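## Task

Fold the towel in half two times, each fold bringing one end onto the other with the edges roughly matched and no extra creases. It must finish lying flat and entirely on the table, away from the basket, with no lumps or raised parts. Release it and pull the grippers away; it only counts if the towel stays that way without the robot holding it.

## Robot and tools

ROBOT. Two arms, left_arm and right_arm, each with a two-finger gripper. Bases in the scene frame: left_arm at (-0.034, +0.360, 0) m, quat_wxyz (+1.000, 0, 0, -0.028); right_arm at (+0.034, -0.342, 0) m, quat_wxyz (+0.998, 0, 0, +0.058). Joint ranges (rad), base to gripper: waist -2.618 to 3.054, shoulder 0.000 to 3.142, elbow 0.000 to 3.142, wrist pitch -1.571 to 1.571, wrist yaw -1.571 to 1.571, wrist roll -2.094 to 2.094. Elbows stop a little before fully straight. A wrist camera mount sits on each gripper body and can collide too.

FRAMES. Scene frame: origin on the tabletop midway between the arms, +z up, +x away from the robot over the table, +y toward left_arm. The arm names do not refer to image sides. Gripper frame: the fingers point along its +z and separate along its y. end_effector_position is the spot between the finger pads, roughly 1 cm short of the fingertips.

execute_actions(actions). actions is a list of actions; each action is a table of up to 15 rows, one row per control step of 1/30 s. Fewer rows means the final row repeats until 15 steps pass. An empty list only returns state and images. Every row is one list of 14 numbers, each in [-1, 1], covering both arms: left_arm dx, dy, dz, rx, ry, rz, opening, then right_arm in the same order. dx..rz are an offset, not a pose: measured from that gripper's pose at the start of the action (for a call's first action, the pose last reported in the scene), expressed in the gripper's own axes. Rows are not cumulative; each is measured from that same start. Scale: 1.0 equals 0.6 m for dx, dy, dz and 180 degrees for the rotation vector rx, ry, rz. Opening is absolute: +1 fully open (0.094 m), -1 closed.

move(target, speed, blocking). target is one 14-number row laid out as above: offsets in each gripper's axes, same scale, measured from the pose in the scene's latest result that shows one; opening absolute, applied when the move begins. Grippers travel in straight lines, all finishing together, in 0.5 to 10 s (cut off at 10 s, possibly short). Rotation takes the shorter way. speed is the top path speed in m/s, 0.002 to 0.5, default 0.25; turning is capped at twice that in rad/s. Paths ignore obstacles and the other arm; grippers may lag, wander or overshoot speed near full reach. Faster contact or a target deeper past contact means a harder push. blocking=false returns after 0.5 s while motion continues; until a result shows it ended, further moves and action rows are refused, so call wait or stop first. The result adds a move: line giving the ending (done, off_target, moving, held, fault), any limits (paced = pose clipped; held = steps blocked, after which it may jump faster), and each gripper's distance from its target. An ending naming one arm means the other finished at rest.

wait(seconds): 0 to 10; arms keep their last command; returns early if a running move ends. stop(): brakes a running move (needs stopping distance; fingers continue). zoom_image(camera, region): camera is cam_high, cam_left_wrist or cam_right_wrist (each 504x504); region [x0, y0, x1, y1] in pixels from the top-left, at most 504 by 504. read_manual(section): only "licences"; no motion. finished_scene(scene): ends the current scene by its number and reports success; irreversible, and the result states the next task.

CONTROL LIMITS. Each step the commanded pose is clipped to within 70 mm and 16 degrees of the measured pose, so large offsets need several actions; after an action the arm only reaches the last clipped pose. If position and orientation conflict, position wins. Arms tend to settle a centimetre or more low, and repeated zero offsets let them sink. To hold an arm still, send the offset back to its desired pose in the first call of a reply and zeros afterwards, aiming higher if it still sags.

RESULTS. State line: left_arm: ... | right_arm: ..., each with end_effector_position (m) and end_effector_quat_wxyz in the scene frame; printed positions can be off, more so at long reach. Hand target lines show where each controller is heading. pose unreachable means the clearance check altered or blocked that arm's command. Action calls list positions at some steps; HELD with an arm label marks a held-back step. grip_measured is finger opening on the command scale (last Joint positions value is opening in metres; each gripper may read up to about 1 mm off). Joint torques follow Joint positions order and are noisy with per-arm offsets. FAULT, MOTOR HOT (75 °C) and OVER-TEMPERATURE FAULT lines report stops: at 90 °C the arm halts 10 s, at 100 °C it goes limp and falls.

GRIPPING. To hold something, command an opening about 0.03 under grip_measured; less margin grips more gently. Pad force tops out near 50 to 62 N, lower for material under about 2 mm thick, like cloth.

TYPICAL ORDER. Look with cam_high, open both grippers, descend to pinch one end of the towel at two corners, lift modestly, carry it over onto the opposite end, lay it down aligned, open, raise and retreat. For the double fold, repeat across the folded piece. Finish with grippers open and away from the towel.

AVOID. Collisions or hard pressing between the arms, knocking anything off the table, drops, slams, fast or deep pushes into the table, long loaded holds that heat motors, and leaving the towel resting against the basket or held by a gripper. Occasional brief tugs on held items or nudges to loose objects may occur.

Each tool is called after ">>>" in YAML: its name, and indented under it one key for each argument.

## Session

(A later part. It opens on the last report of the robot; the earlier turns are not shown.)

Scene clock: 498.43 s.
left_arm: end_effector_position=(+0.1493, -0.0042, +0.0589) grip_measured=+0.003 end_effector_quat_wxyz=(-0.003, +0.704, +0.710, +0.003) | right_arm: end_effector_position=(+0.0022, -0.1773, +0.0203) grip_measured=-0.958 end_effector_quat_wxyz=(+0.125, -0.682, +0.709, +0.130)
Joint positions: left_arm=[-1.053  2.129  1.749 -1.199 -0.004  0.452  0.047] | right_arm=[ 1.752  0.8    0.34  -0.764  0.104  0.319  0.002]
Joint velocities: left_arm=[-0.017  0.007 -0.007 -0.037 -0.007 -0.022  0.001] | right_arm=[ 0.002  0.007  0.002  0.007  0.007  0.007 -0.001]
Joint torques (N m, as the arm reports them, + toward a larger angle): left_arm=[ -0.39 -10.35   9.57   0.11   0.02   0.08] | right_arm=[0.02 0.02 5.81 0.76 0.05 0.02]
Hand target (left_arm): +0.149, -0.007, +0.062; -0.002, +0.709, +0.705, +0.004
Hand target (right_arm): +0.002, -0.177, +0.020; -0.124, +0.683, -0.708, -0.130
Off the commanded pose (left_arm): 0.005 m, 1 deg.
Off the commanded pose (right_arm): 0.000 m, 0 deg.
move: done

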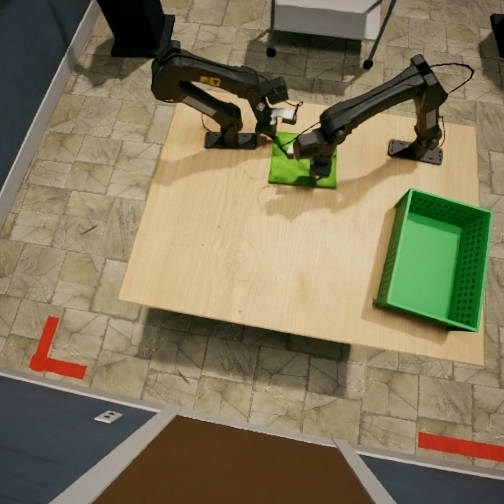

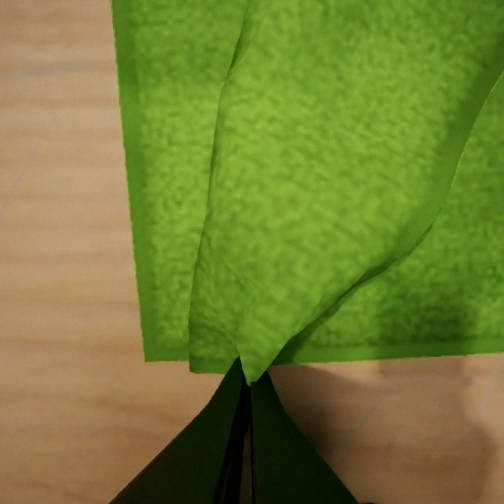

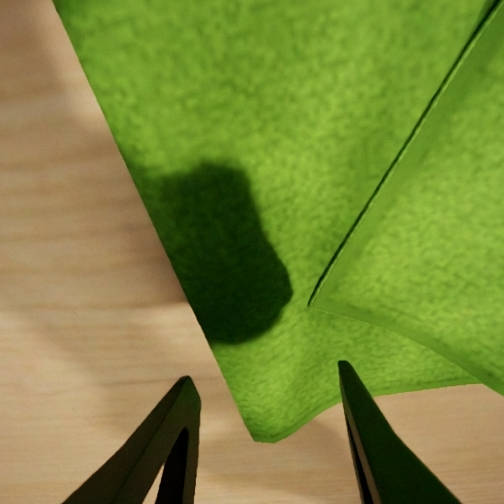

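>>> move:
  target: [0,-0.065,0.05,0,0,0,0.0, 0,0,0,0,0,0,-1]
  speed: 0.08

>>> move:
  target: [0,0,0.035,0,0,0,0.0, 0,0,0,0,0,0,-1]
  speed: 0.05

>>> move:
  target: [0,0,0.01,0,0,0,-1, 0,0,0,0,0,0,-1]

>>> move:
  target: [0,0,-0.08,0,0,0,-1, 0,0,0,0,0,0,-1]
  speed: 0.08

Scene clock: 514.27 s.
left_arm: end_effector_position=(+0.1117, -0.0003, +0.0239) grip_measured=+0.003 end_effector_quat_wxyz=(-0.017, +0.705, +0.709, +0.011) | right_arm: end_effector_position=(+0.0022, -0.1773, +0.0203) grip_measured=-0.958 end_effector_quat_wxyz=(+0.125, -0.682, +0.709, +0.130)
Joint positions: left_arm=[-1.136  2.115  1.584 -1.079 -0.006  0.371  0.047] | right_arm=[ 1.752  0.8    0.34  -0.764  0.104  0.319  0.002]
Joint velocities: left_arm=[ 0.017  0.017 -0.002 -0.007 -0.007 -0.051 -0.   ] | right_arm=[ 0.002 -0.002 -0.002 -0.051  0.007  0.007  0.   ]
Joint torques (N m, as the arm reports them, + toward a larger angle): left_arm=[ -0.65 -12.52   5.54   0.35   0.03  -0.1 ] | right_arm=[0.02 0.   5.78 0.77 0.05 0.03]
Hand target (left_arm): +0.110, -0.004, +0.029; -0.003, +0.704, +0.710, +0.003
Hand target (right_arm): +0.002, -0.177, +0.020; -0.125, +0.682, -0.709, -0.130
Off the commanded pose (left_arm): 0.006 m, 2 deg.
Off the commanded pose (right_arm): 0.000 m, 0 deg.
move: done

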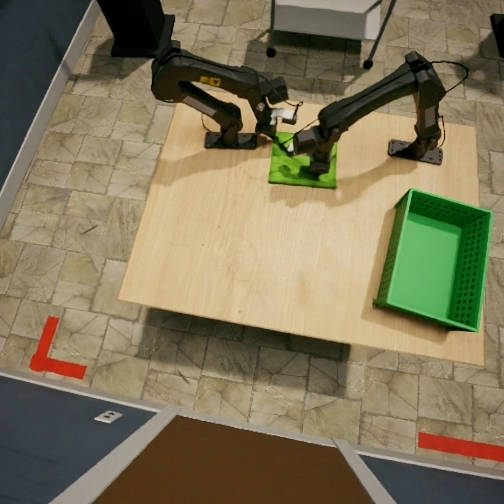

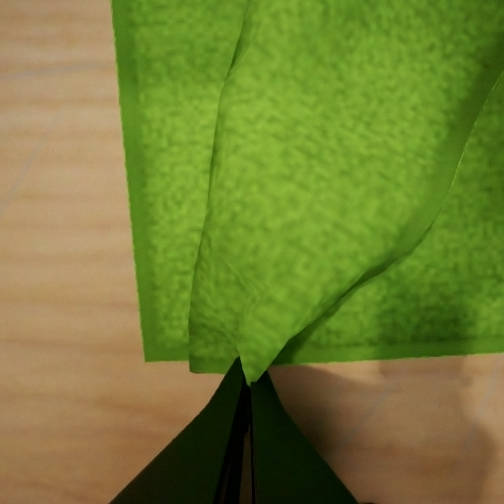

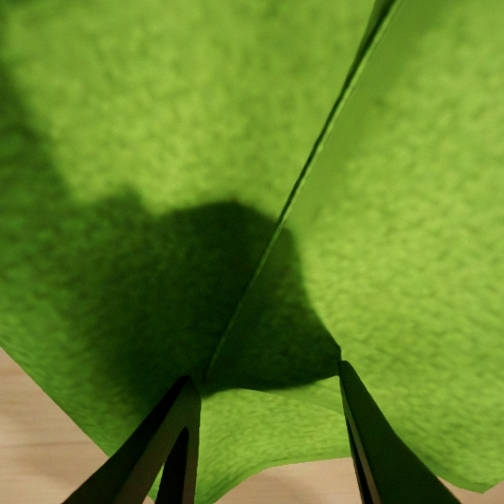

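Scene clock: 514.97 s.
left_arm: end_effector_position=(+0.1114, +0.0005, +0.0185) grip_measured=+0.003 end_effector_quat_wxyz=(-0.015, +0.705, +0.709, +0.010) | right_arm: end_effector_position=(+0.0022, -0.1773, +0.0203) grip_measured=-0.958 end_effector_quat_wxyz=(+0.125, -0.682, +0.709, +0.130)
Joint positions: left_arm=[-1.136  2.115  1.562 -1.053 -0.006  0.371  0.047] | right_arm=[ 1.752  0.8    0.34  -0.764  0.104  0.319  0.002]
Joint velocities: left_arm=[-0.017  0.007 -0.012 -0.081  0.037  0.007  0.   ] | right_arm=[-0.017  0.002 -0.007  0.007 -0.007 -0.022  0.   ]
Joint torques (N m, as the arm reports them, + toward a larger angle): left_arm=[-0.08 -8.95  3.97  0.57  0.02 -0.02] | right_arm=[0.04 0.01 5.78 0.78 0.07 0.02]
Hand target (left_arm): +0.111, +0.001, +0.003; -0.017, +0.705, +0.709, +0.011
Hand target (right_arm): +0.002, -0.177, +0.020; -0.125, +0.682, -0.709, -0.130
Off the commanded pose (left_arm): 0.016 m, 0 deg.
Off the commanded pose (right_arm): 0.000 m, 0 deg.
move: off_target (left_arm)

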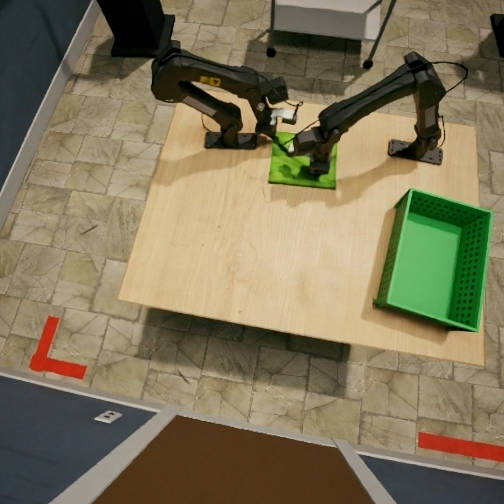

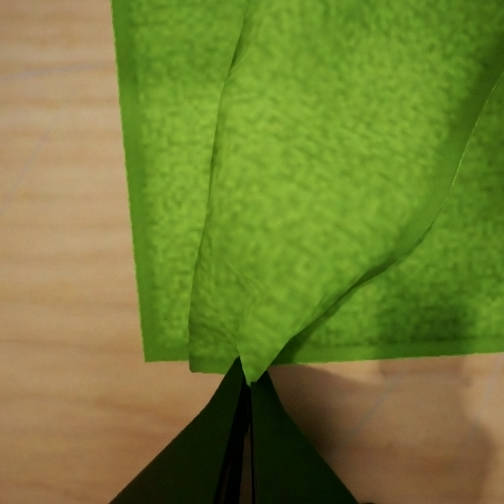

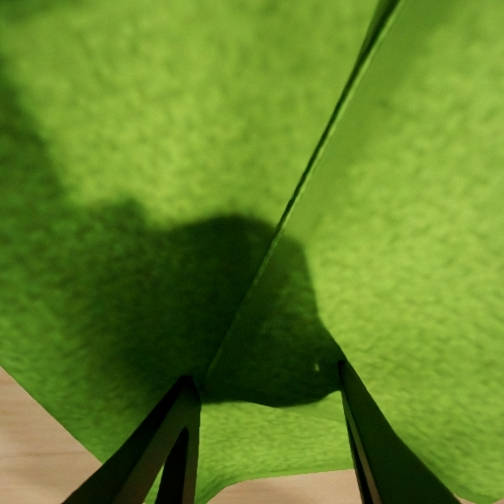

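Scene clock: 515.67 s.
left_arm: end_effector_position=(+0.1081, +0.0008, +0.0185) grip_measured=-0.975 end_effector_quat_wxyz=(-0.021, +0.705, +0.709, +0.004) | right_arm: end_effector_position=(+0.0020, -0.1768, +0.0205) grip_measured=-0.958 end_effector_quat_wxyz=(+0.125, -0.682, +0.709, +0.131)
Joint positions: left_arm=[-1.137  2.115  1.562 -1.059  0.01   0.371  0.001] | right_arm=[ 1.752  0.8    0.34  -0.761  0.104  0.319  0.002]
Joint velocities: left_arm=[ 0.007 -0.007  0.002  0.022  0.007 -0.007 -0.001] | right_arm=[ 0.007  0.012  0.007  0.022 -0.051  0.022  0.001]
Joint torques (N m, as the arm reports them, + toward a larger angle): left_arm=[-0.07 -9.97  5.39  0.37 -0.13 -0.01] | right_arm=[ 0.02 -0.01  5.8   0.75  0.08  0.02]
Hand target (left_arm): +0.111, +0.001, +0.013; -0.015, +0.705, +0.709, +0.010
Hand target (right_arm): +0.002, -0.177, +0.020; -0.125, +0.682, -0.709, -0.130
Off the commanded pose (left_arm): 0.007 m, 1 deg.
Off the commanded pose (right_arm): 0.001 m, 0 deg.
move: done

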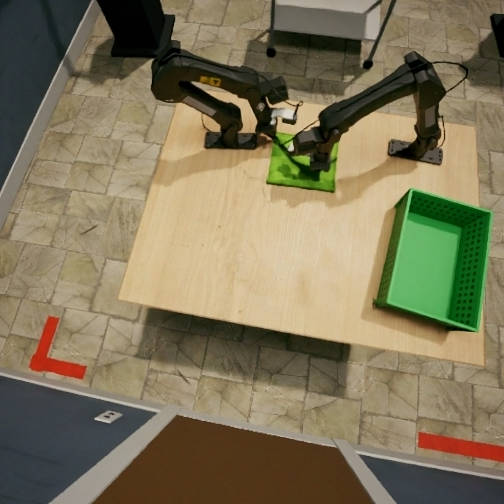

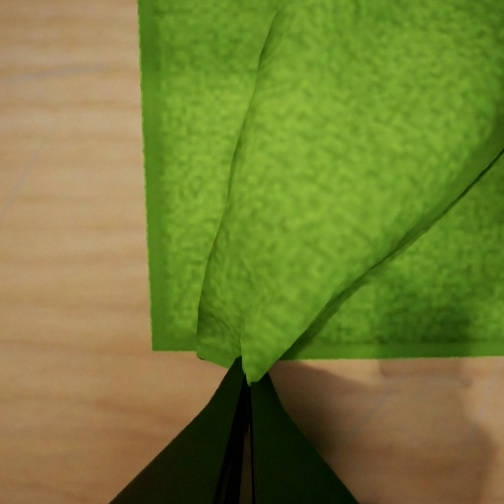

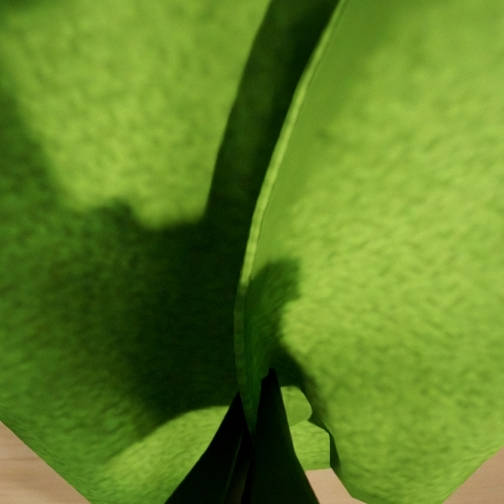

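Scene clock: 516.77 s.
left_arm: end_effector_position=(+0.1071, +0.0017, +0.0543) grip_measured=-0.975 end_effector_quat_wxyz=(-0.031, +0.704, +0.709, +0.006) | right_arm: end_effector_position=(+0.0019, -0.1765, +0.0206) grip_measured=-0.958 end_effector_quat_wxyz=(+0.126, -0.682, +0.709, +0.132)
Joint positions: left_arm=[-1.137  2.096  1.677 -1.215  0.013  0.371  0.001] | right_arm=[ 1.752  0.8    0.34  -0.76   0.104  0.319  0.002]
Joint velocities: left_arm=[-0.007 -0.022 -0.002  0.051  0.051 -0.037 -0.001] | right_arm=[-0.017 -0.007  0.002 -0.007 -0.037  0.007 -0.   ]
Joint torques (N m, as the arm reports them, + toward a larger angle): left_arm=[  0.29 -11.91   9.08  -0.06   0.     0.03] | right_arm=[0.09 0.03 5.81 0.78 0.06 0.03]
Hand target (left_arm): +0.110, -0.000, +0.066; -0.021, +0.705, +0.709, +0.004
Hand target (right_arm): +0.002, -0.177, +0.021; -0.125, +0.682, -0.709, -0.131
Off the commanded pose (left_arm): 0.013 m, 1 deg.
Off the commanded pose (right_arm): 0.000 m, 0 deg.
move: off_target (left_arm)

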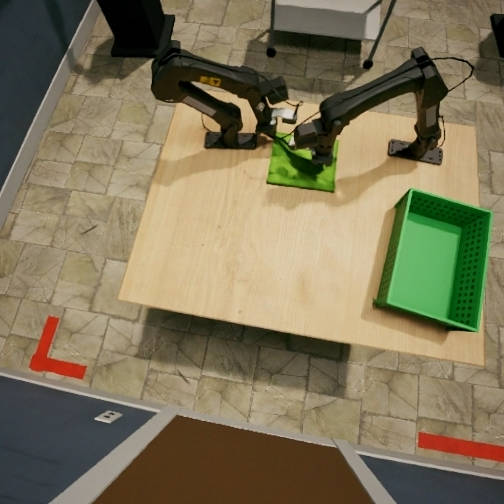

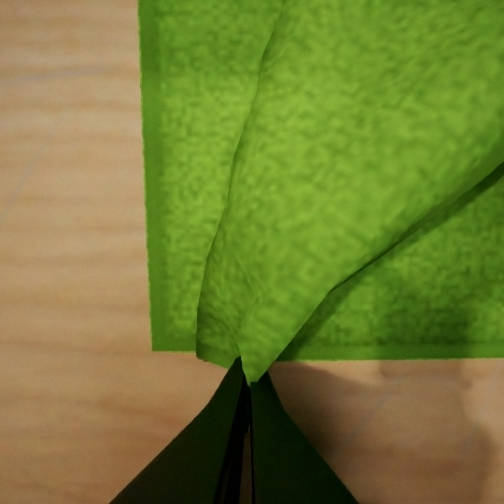

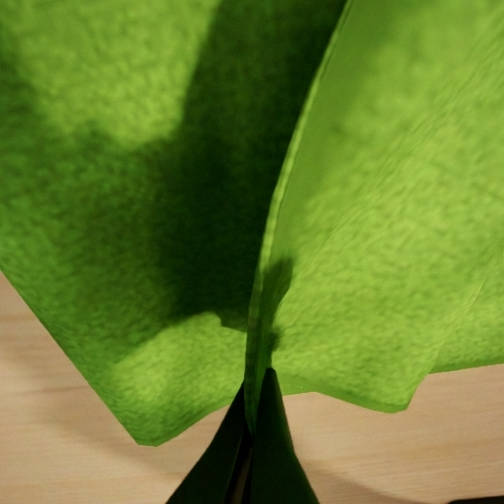

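>>> move:
  target: [0.067,0.233,-0.25,0,-0.12,0,-1, -0.145,-0.417,-0.27,0,0,0,-1]
  speed: 0.15

>>> move:
  target: [0.09,0.3,0.25,0,0,0,-1, 0.09,-0.3,0.25,0,0,0,-1]
  speed: 0.15

Scene clock: 527.70 s.
left_arm: end_effector_position=(+0.2535, +0.0378, +0.1941) grip_measured=-0.975 end_effector_quat_wxyz=(+0.099, +0.690, +0.708, -0.115) | right_arm: end_effector_position=(+0.2529, -0.1615, +0.1974) grip_measured=-0.958 end_effector_quat_wxyz=(+0.130, -0.685, +0.708, +0.112)
Joint positions: left_arm=[-0.693  2.058  2.145 -1.462  0.234  0.772  0.001] | right_arm=[ 0.392  1.436  1.411 -1.346 -0.283 -1.002  0.002]
Joint velocities: left_arm=[-0.002 -0.012  0.022 -0.037 -0.037  0.037  0.001] | right_arm=[ 0.002  0.002 -0.007 -0.022  0.007 -0.007 -0.   ]
Joint torques (N m, as the arm reports them, + toward a larger angle): left_arm=[ 0.26 -9.63  9.66  0.41  0.35  0.1 ] | right_arm=[-0.66 -3.22  7.67  0.39 -0.32 -0.03]
Hand target (left_arm): +0.252, +0.036, +0.198; +0.099, +0.691, +0.705, -0.126
Hand target (right_arm): +0.256, -0.160, +0.202; -0.131, +0.683, -0.708, -0.121
Off the commanded pose (left_arm): 0.008 m, 1 deg.
Off the commanded pose (right_arm): 0.003 m, 2 deg.
move: done

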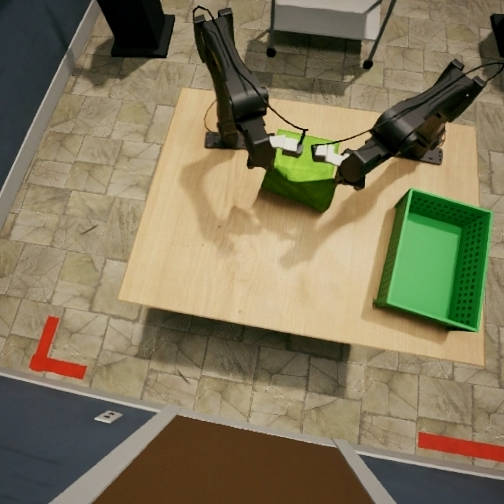

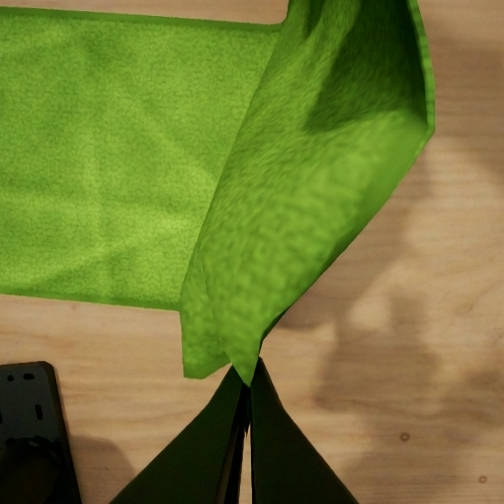

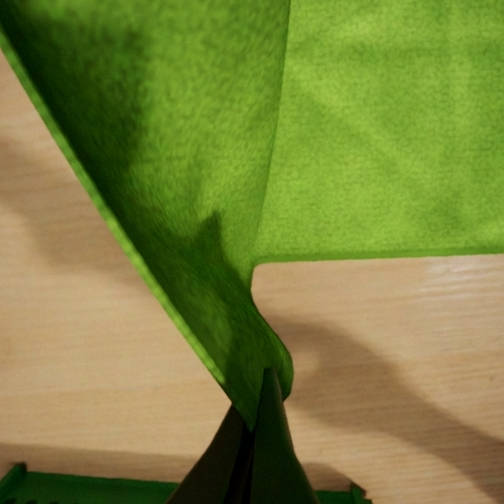

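Scene clock: 529.87 s.
left_arm: end_effector_position=(+0.4298, +0.0442, +0.0248) grip_measured=-0.975 end_effector_quat_wxyz=(+0.117, +0.685, +0.712, -0.100) | right_arm: end_effector_position=(+0.4257, -0.1705, +0.0365) grip_measured=-0.958 end_effector_quat_wxyz=(+0.115, -0.687, +0.710, +0.108)
Joint positions: left_arm=[-0.464  2.824  2.834 -1.398  0.25   0.989  0.001] | right_arm=[ 0.17   2.111  1.592 -0.945 -0.298 -1.235  0.002]
Joint velocities: left_arm=[-0.007  0.017 -0.007  0.007 -0.066 -0.037 -0.001] | right_arm=[-0.012 -0.007  0.007  0.037 -0.051 -0.022  0.   ]
Joint torques (N m, as the arm reports them, + toward a larger angle): left_arm=[  0.39 -14.78   9.6    0.36   0.36   0.04] | right_arm=[-0.52 -8.94  7.36  0.42 -0.32 -0.03]
Hand target (left_arm): +0.428, +0.044, +0.030; +0.119, +0.686, +0.709, -0.110
Hand target (right_arm): +0.435, -0.169, +0.041; -0.129, +0.686, -0.708, -0.110
Off the commanded pose (left_arm): 0.007 m, 3 deg.
Off the commanded pose (right_arm): 0.011 m, 2 deg.
elbow stopped short (left arm): the move would have taken joint 3 (elbow) straighter than the controller allows; a more bent joint 3 avoids this.
move: off_target (left_arm, right_arm)

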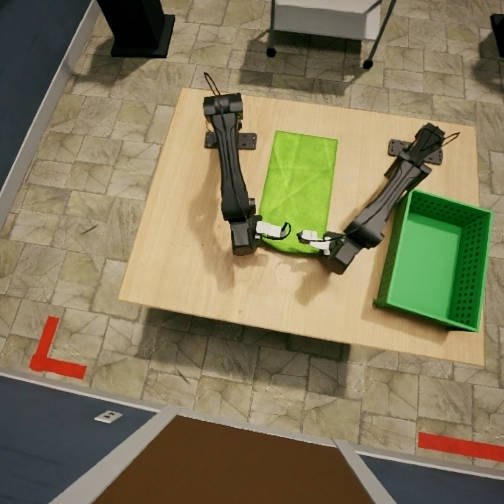

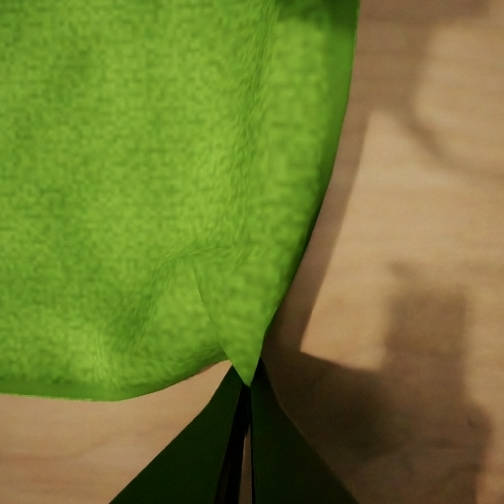

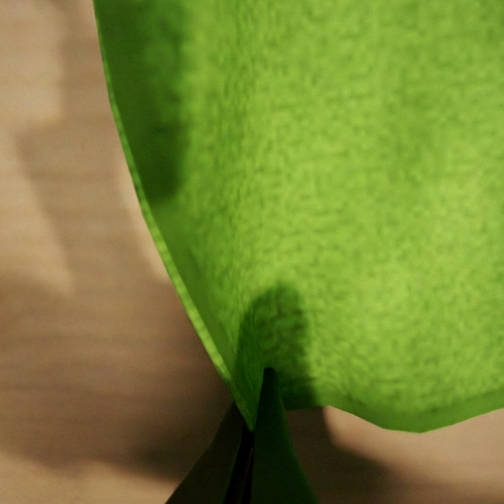

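Release right, lift and straighten it to regrab.

>>> move:
  target: [0,0,0,0,0,0,-1, 0,0,0,0,0,0,0]

>>> move:
  target: [0,0,0,0,0,0,-1, 0,-0.03,-0.04,0,0.06,0,0]
  speed: 0.1

Scene clock: 535.60 s.
left_arm: end_effector_position=(+0.4302, +0.0456, +0.0243) grip_measured=-0.975 end_effector_quat_wxyz=(+0.115, +0.686, +0.712, -0.096) | right_arm: end_effector_position=(+0.4257, -0.1705, +0.0365) grip_measured=-0.003 end_effector_quat_wxyz=(+0.115, -0.687, +0.710, +0.108)
Joint positions: left_arm=[-0.464  2.824  2.834 -1.4    0.242  0.989  0.001] | right_arm=[ 0.17   2.111  1.592 -0.945 -0.298 -1.236  0.047]
Joint velocities: left_arm=[-0.002 -0.027  0.012  0.022 -0.051 -0.037  0.001] | right_arm=[ 0.012 -0.002 -0.022  0.007  0.007 -0.007 -0.001]
Joint torques (N m, as the arm reports them, + toward a larger angle): left_arm=[ -0.04 -15.06   7.3    0.55   0.22  -0.03] | right_arm=[-0.05 -9.6   5.31  0.37 -0.15  0.03]
Hand target (left_arm): +0.430, +0.044, +0.025; +0.117, +0.685, +0.712, -0.100
Hand target (right_arm): +0.426, -0.171, +0.036; -0.115, +0.687, -0.710, -0.107
Off the commanded pose (left_arm): 0.002 m, 0 deg.
Off the commanded pose (right_arm): 0.000 m, 0 deg.
move: done

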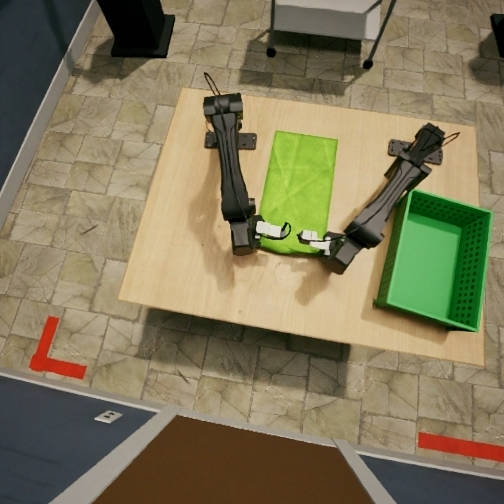

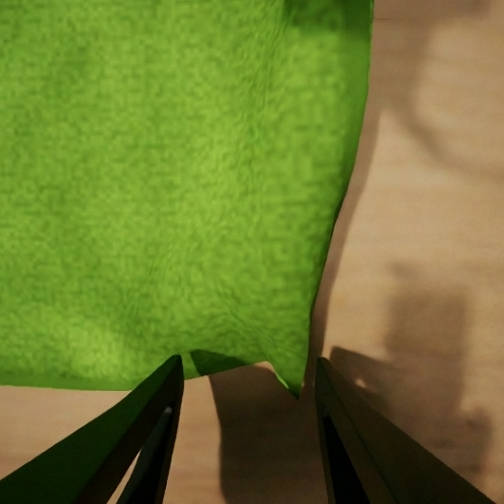

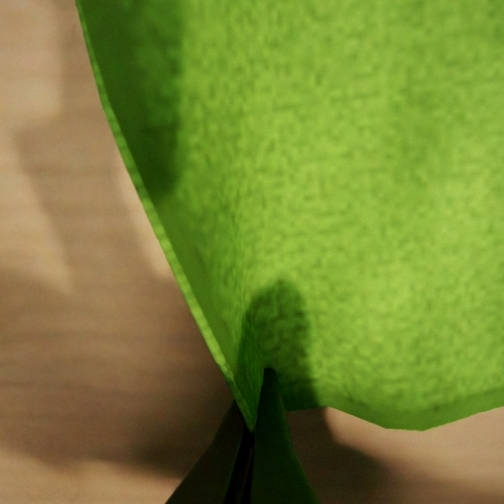

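Scene clock: 537.13 s.
left_arm: end_effector_position=(+0.4309, +0.0467, +0.0240) grip_measured=-0.975 end_effector_quat_wxyz=(+0.114, +0.686, +0.713, -0.092) | right_arm: end_effector_position=(+0.4424, -0.1834, +0.0599) grip_measured=-0.003 end_effector_quat_wxyz=(+0.053, -0.692, +0.719, +0.042)
Joint positions: left_arm=[-0.464  2.824  2.834 -1.4    0.234  0.989  0.001] | right_arm=[ 0.202  2.185  1.834 -1.161 -0.121 -1.21   0.047]
Joint velocities: left_arm=[-0.017 -0.017 -0.012 -0.037 -0.066  0.037  0.   ] | right_arm=[ 0.027  0.007  0.007  0.007 -0.037  0.022 -0.   ]
Joint torques (N m, as the arm reports them, + toward a larger angle): left_arm=[ -0.07 -15.12   7.36   0.54   0.25   0.  ] | right_arm=[ 0.89 -9.    7.56  0.16 -0.02  0.08]
Hand target (left_arm): +0.430, +0.046, +0.024; +0.115, +0.686, +0.712, -0.096
Hand target (right_arm): +0.444, -0.178, +0.059; -0.049, +0.694, -0.717, -0.042
Off the commanded pose (left_arm): 0.001 m, 0 deg.
Off the commanded pose (right_arm): 0.005 m, 1 deg.
move: done

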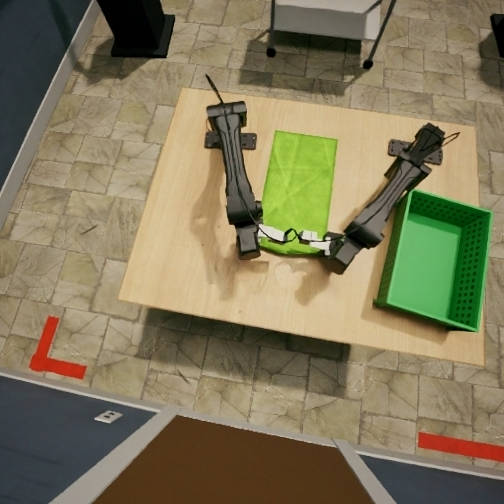

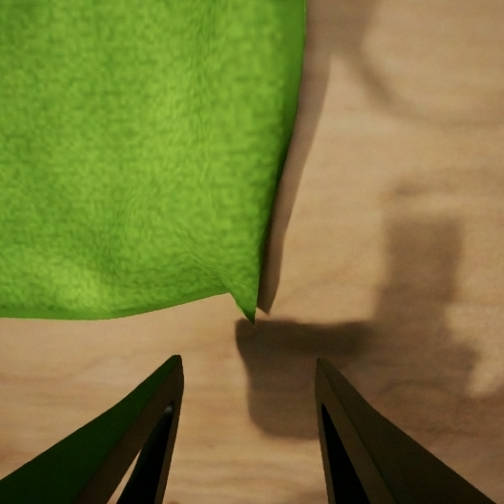

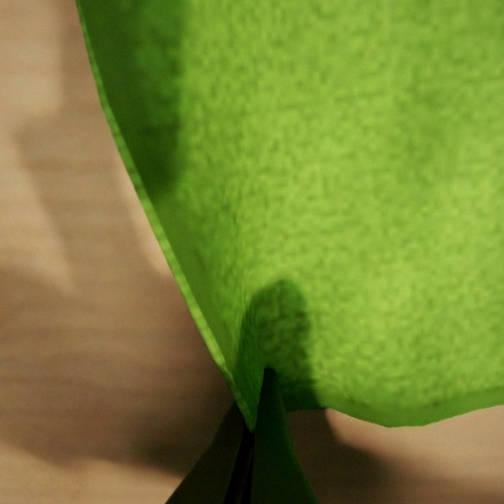

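>>> move:
  target: [0,-0.03,-0.17,0,0,0,-1, 0.05,0,0,0,0,0,0]
  speed: 0.12

>>> move:
  target: [0,0.03,0.15,0,0,0,-1, 0,0,0,0,0,0,0]
  speed: 0.12

Scene clock: 544.20 s.
left_arm: end_effector_position=(+0.4130, +0.0721, +0.1182) grip_measured=-0.975 end_effector_quat_wxyz=(+0.132, +0.685, +0.712, -0.082) | right_arm: end_effector_position=(+0.4425, -0.2091, +0.0476) grip_measured=-0.003 end_effector_quat_wxyz=(+0.043, -0.693, +0.719, +0.045)
Joint positions: left_arm=[-0.442  2.628  2.83  -1.557  0.227  1.008  0.001] | right_arm=[ 0.145  2.185  1.786 -1.141 -0.121 -1.271  0.047]
Joint velocities: left_arm=[-0.002  0.002 -0.032  0.081 -0.007 -0.066 -0.001] | right_arm=[-0.007 -0.012  0.012 -0.051  0.051 -0.007  0.001]
Joint torques (N m, as the arm reports them, + toward a larger angle): left_arm=[  0.76 -14.98   5.63   0.43   0.29   0.08] | right_arm=[ -0.6  -12.51   3.69   0.31  -0.05  -0.02]
Hand target (left_arm): +0.409, +0.077, +0.120; +0.125, +0.684, +0.713, -0.090
Hand target (right_arm): +0.441, -0.213, +0.056; -0.052, +0.692, -0.719, -0.042
Off the commanded pose (left_arm): 0.006 m, 2 deg.
Off the commanded pose (right_arm): 0.009 m, 1 deg.
joint sent to its limit (left arm) — the command would take joint 4 (wrist pitch) past its lower limit, so that joint was sent only as far as its limit.
move: done

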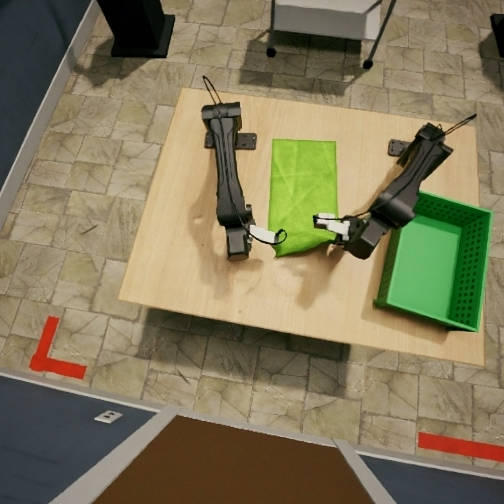

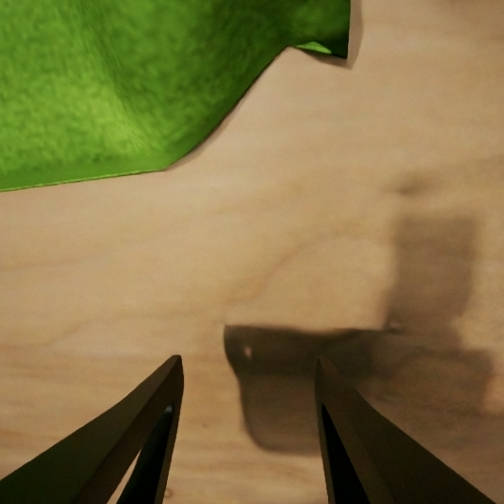

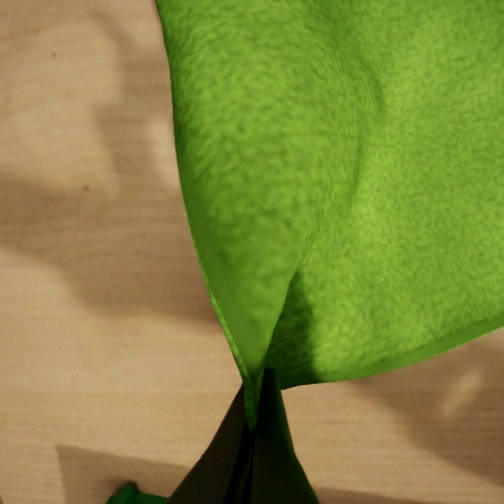

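Scene clock: 545.40 s.
left_arm: end_effector_position=(+0.4356, +0.0535, +0.0290) grip_measured=-0.975 end_effector_quat_wxyz=(+0.117, +0.685, +0.715, -0.080) | right_arm: end_effector_position=(+0.4425, -0.2091, +0.0476) grip_measured=-0.003 end_effector_quat_wxyz=(+0.043, -0.693, +0.719, +0.045)
Joint positions: left_arm=[-0.457  2.785  2.779 -1.373  0.212  0.994  0.001] | right_arm=[ 0.145  2.185  1.786 -1.141 -0.121 -1.271  0.047]
Joint velocities: left_arm=[-0.007 -0.002  0.012  0.037  0.037 -0.051 -0.   ] | right_arm=[ 0.017  0.002 -0.012  0.007 -0.007 -0.022  0.001]
Joint torques (N m, as the arm reports them, + toward a larger angle): left_arm=[ -0.83 -14.99   8.69   0.69   0.24  -0.13] | right_arm=[  0.02 -10.21   5.39   0.24  -0.04   0.01]
Hand target (left_arm): +0.438, +0.045, +0.034; +0.132, +0.685, +0.712, -0.082
Hand target (right_arm): +0.443, -0.209, +0.048; -0.043, +0.693, -0.719, -0.045
Off the commanded pose (left_arm): 0.009 m, 2 deg.
Off the commanded pose (right_arm): 0.000 m, 0 deg.
move: done

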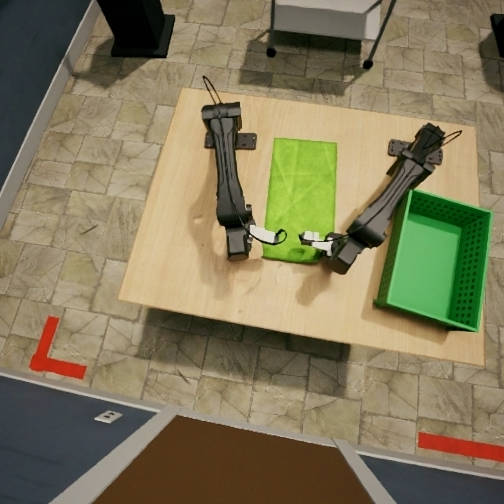

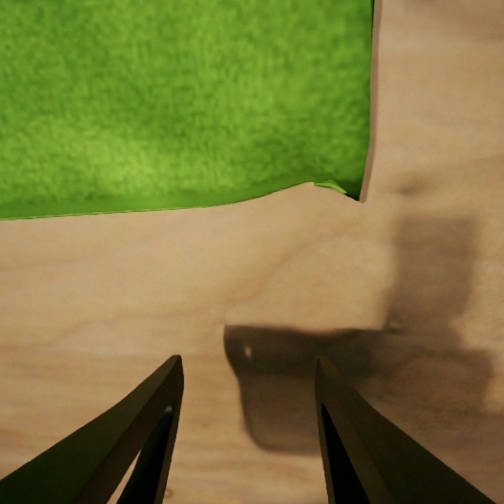

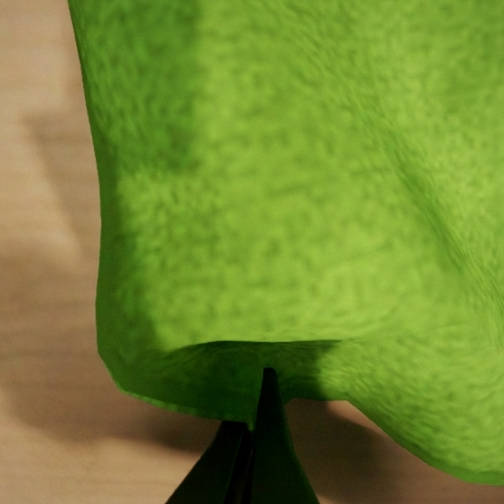

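>>> move:
  target: [0,0,0,0,0,0,0, 0,0,0,0,0,0,0]

>>> move:
  target: [0.1,-0.4,-0.2,0,0,0,0, -0.04,0.72,-0.03,0,0.04,0,0]

Scene clock: 554.20 s.
left_arm: end_effector_position=(+0.4367, +0.0546, +0.0290) grip_measured=-0.003 end_effector_quat_wxyz=(+0.117, +0.685, +0.715, -0.075) | right_arm: end_effector_position=(+0.4425, -0.2091, +0.0476) grip_measured=-0.003 end_effector_quat_wxyz=(+0.043, -0.693, +0.719, +0.045)
Joint positions: left_arm=[-0.457  2.785  2.779 -1.371  0.203  0.994  0.047] | right_arm=[ 0.145  2.185  1.786 -1.141 -0.121 -1.271  0.047]
Joint velocities: left_arm=[-0.012  0.012 -0.002  0.022  0.051  0.007  0.001] | right_arm=[ 0.002  0.007 -0.002  0.007 -0.022  0.051  0.   ]
Joint torques (N m, as the arm reports them, + toward a larger angle): left_arm=[  0.   -15.03   7.18   0.54   0.23  -0.02] | right_arm=[ -0.06 -10.21   5.34   0.24  -0.07   0.02]
Hand target (left_arm): +0.436, +0.054, +0.029; +0.117, +0.685, +0.715, -0.079
Hand target (right_arm): +0.443, -0.209, +0.048; -0.043, +0.693, -0.719, -0.045
Off the commanded pose (left_arm): 0.002 m, 0 deg.
Off the commanded pose (right_arm): 0.000 m, 0 deg.
move: done

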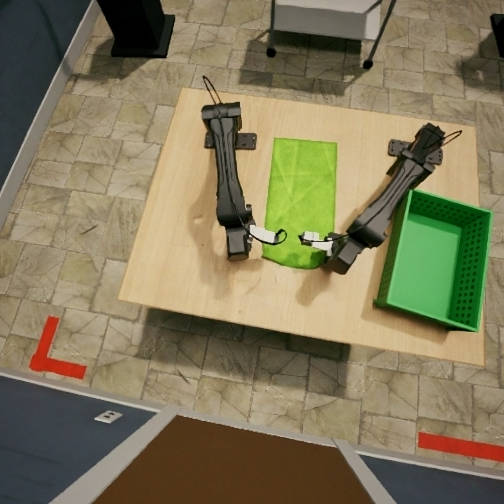

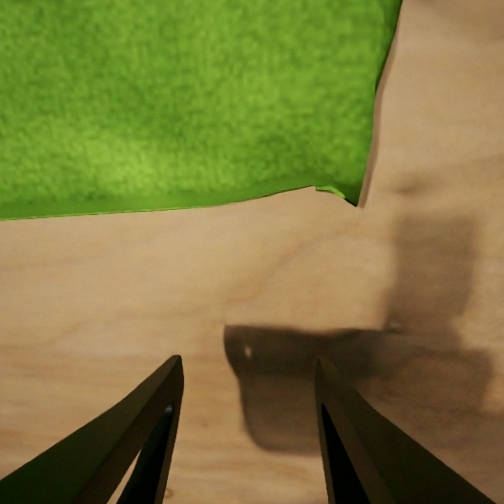

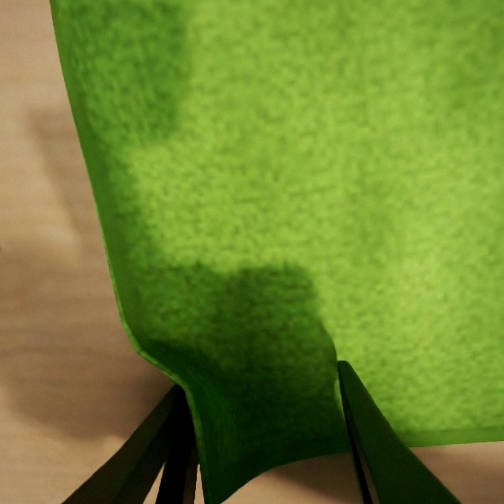

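Scene clock: 556.73 s.
left_arm: end_effector_position=(+0.1961, +0.1346, +0.1126) grip_measured=-0.003 end_effector_quat_wxyz=(+0.125, +0.685, +0.714, -0.071) | right_arm: end_effector_position=(+0.0097, -0.1742, +0.0718) grip_measured=-0.003 end_effector_quat_wxyz=(-0.010, -0.692, +0.721, +0.016)
Joint positions: left_arm=[-0.635  1.539  1.176 -0.967  0.158  0.819  0.047] | right_arm=[ 1.558  1.171  0.765 -1.152 -0.035  0.145  0.047]
Joint velocities: left_arm=[ 0.002 -0.007 -0.007 -0.022  0.007 -0.037 -0.001] | right_arm=[-0.017  0.007  0.017  0.007  0.081  0.066  0.001]
Joint torques (N m, as the arm reports them, + toward a larger angle): left_arm=[-0.69 -7.47  5.98  0.54  0.16 -0.11] | right_arm=[ 0.87 -2.06  6.27  0.08  0.12  0.11]
Hand target (left_arm): +0.188, +0.137, +0.112; +0.119, +0.685, +0.715, -0.075
Hand target (right_arm): +0.010, -0.173, +0.075; +0.005, +0.694, -0.720, -0.013
Off the commanded pose (left_arm): 0.009 m, 1 deg.
Off the commanded pose (right_arm): 0.003 m, 2 deg.
move: done

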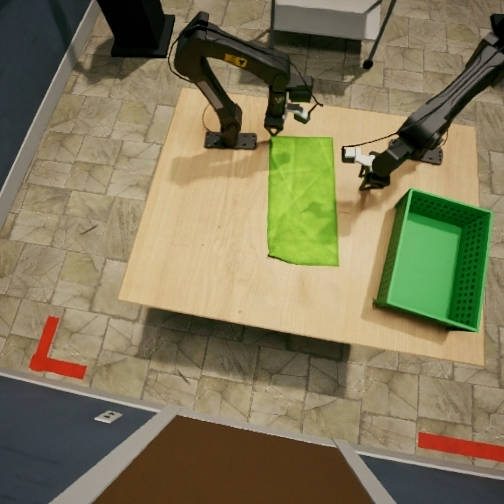

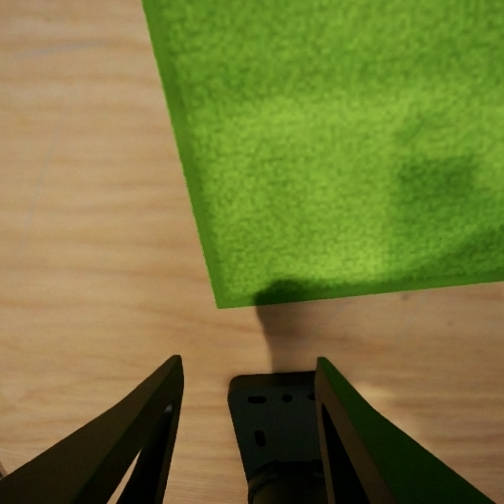

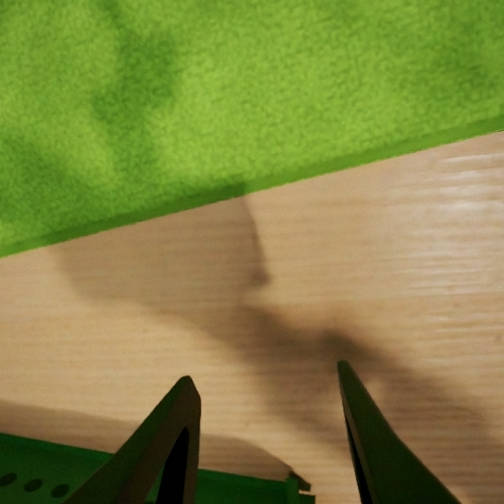

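>>> execute_actions:
  actions: []

Scene clock: 574.63 s.
left_arm: end_effector_position=(+0.1962, +0.1347, +0.1126) grip_measured=-0.003 end_effector_quat_wxyz=(+0.125, +0.685, +0.714, -0.070) | right_arm: end_effector_position=(+0.0097, -0.1742, +0.0718) grip_measured=-0.003 end_effector_quat_wxyz=(-0.010, -0.691, +0.722, +0.016)
Joint positions: left_arm=[-0.635  1.539  1.176 -0.967  0.158  0.818  0.047] | right_arm=[ 1.558  1.171  0.765 -1.152 -0.034  0.147  0.047]
Joint velocities: left_arm=[ 0.017 -0.022  0.007  0.066  0.037  0.022  0.001] | right_arm=[ 0.002 -0.002 -0.002 -0.051 -0.066  0.037 -0.001]
Joint torques (N m, as the arm reports them, + toward a larger angle): left_arm=[-0.78 -7.37  6.13  0.52  0.14 -0.1 ] | right_arm=[ 0.88 -2.12  6.32  0.14  0.09  0.08]
Hand target (left_arm): +0.188, +0.137, +0.112; +0.119, +0.685, +0.715, -0.075
Hand target (right_arm): +0.010, -0.173, +0.075; +0.005, +0.694, -0.720, -0.013
Off the commanded pose (left_arm): 0.009 m, 1 deg.
Off the commanded pose (right_arm): 0.003 m, 2 deg.

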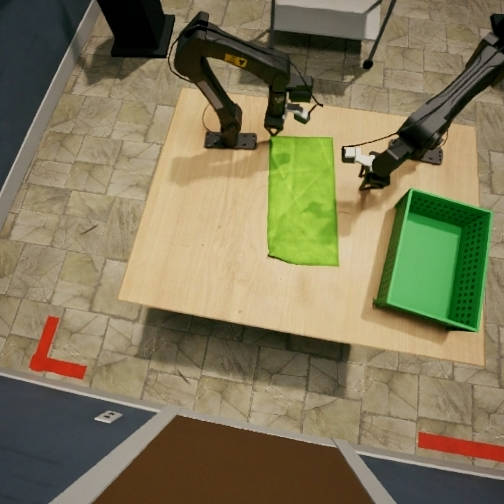

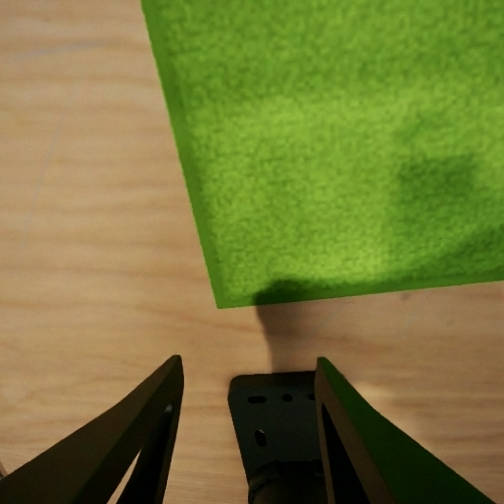

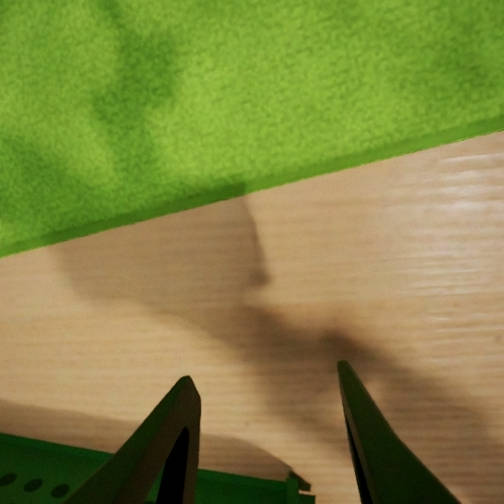

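>>> move:
  target: [0,0,0,0,0,0,0, -0.025,0,0.09,0,0,0,0]
  speed: 0.1

Scene clock: 579.97 s.
left_arm: end_effector_position=(+0.1968, +0.1354, +0.1124) grip_measured=-0.003 end_effector_quat_wxyz=(+0.125, +0.685, +0.715, -0.068) | right_arm: end_effector_position=(+0.0077, -0.1540, +0.0261) grip_measured=-0.003 end_effector_quat_wxyz=(-0.002, -0.691, +0.722, +0.026)
Joint positions: left_arm=[-0.635  1.539  1.176 -0.967  0.152  0.818  0.047] | right_arm=[ 1.558  1.293  0.653 -0.892 -0.034  0.147  0.047]
Joint velocities: left_arm=[-0.007 -0.012  0.007 -0.037 -0.081  0.051  0.   ] | right_arm=[-0.017  0.017  0.017  0.037  0.007  0.051 -0.   ]
Joint torques (N m, as the arm reports them, + toward a larger angle): left_arm=[-0.01 -5.98  7.61  0.66  0.17 -0.01] | right_arm=[-0.01 -1.6   3.62  0.35  0.    0.02]
Hand target (left_arm): +0.196, +0.135, +0.113; +0.125, +0.685, +0.714, -0.071
Hand target (right_arm): +0.008, -0.160, +0.018; +0.010, +0.691, -0.722, -0.016
Off the commanded pose (left_arm): 0.001 m, 0 deg.
Off the commanded pose (right_arm): 0.009 m, 1 deg.
move: done

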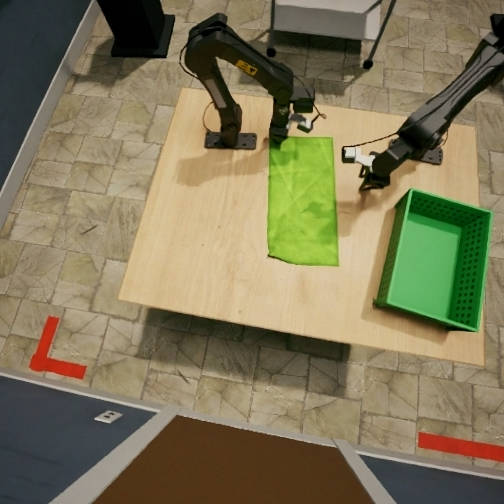

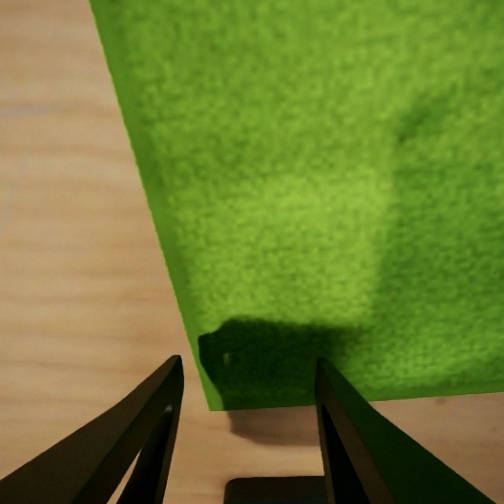

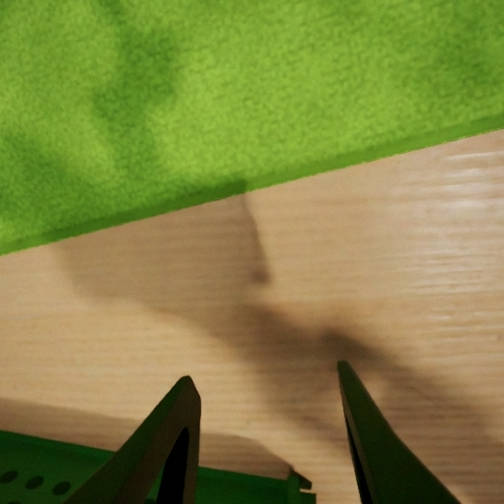

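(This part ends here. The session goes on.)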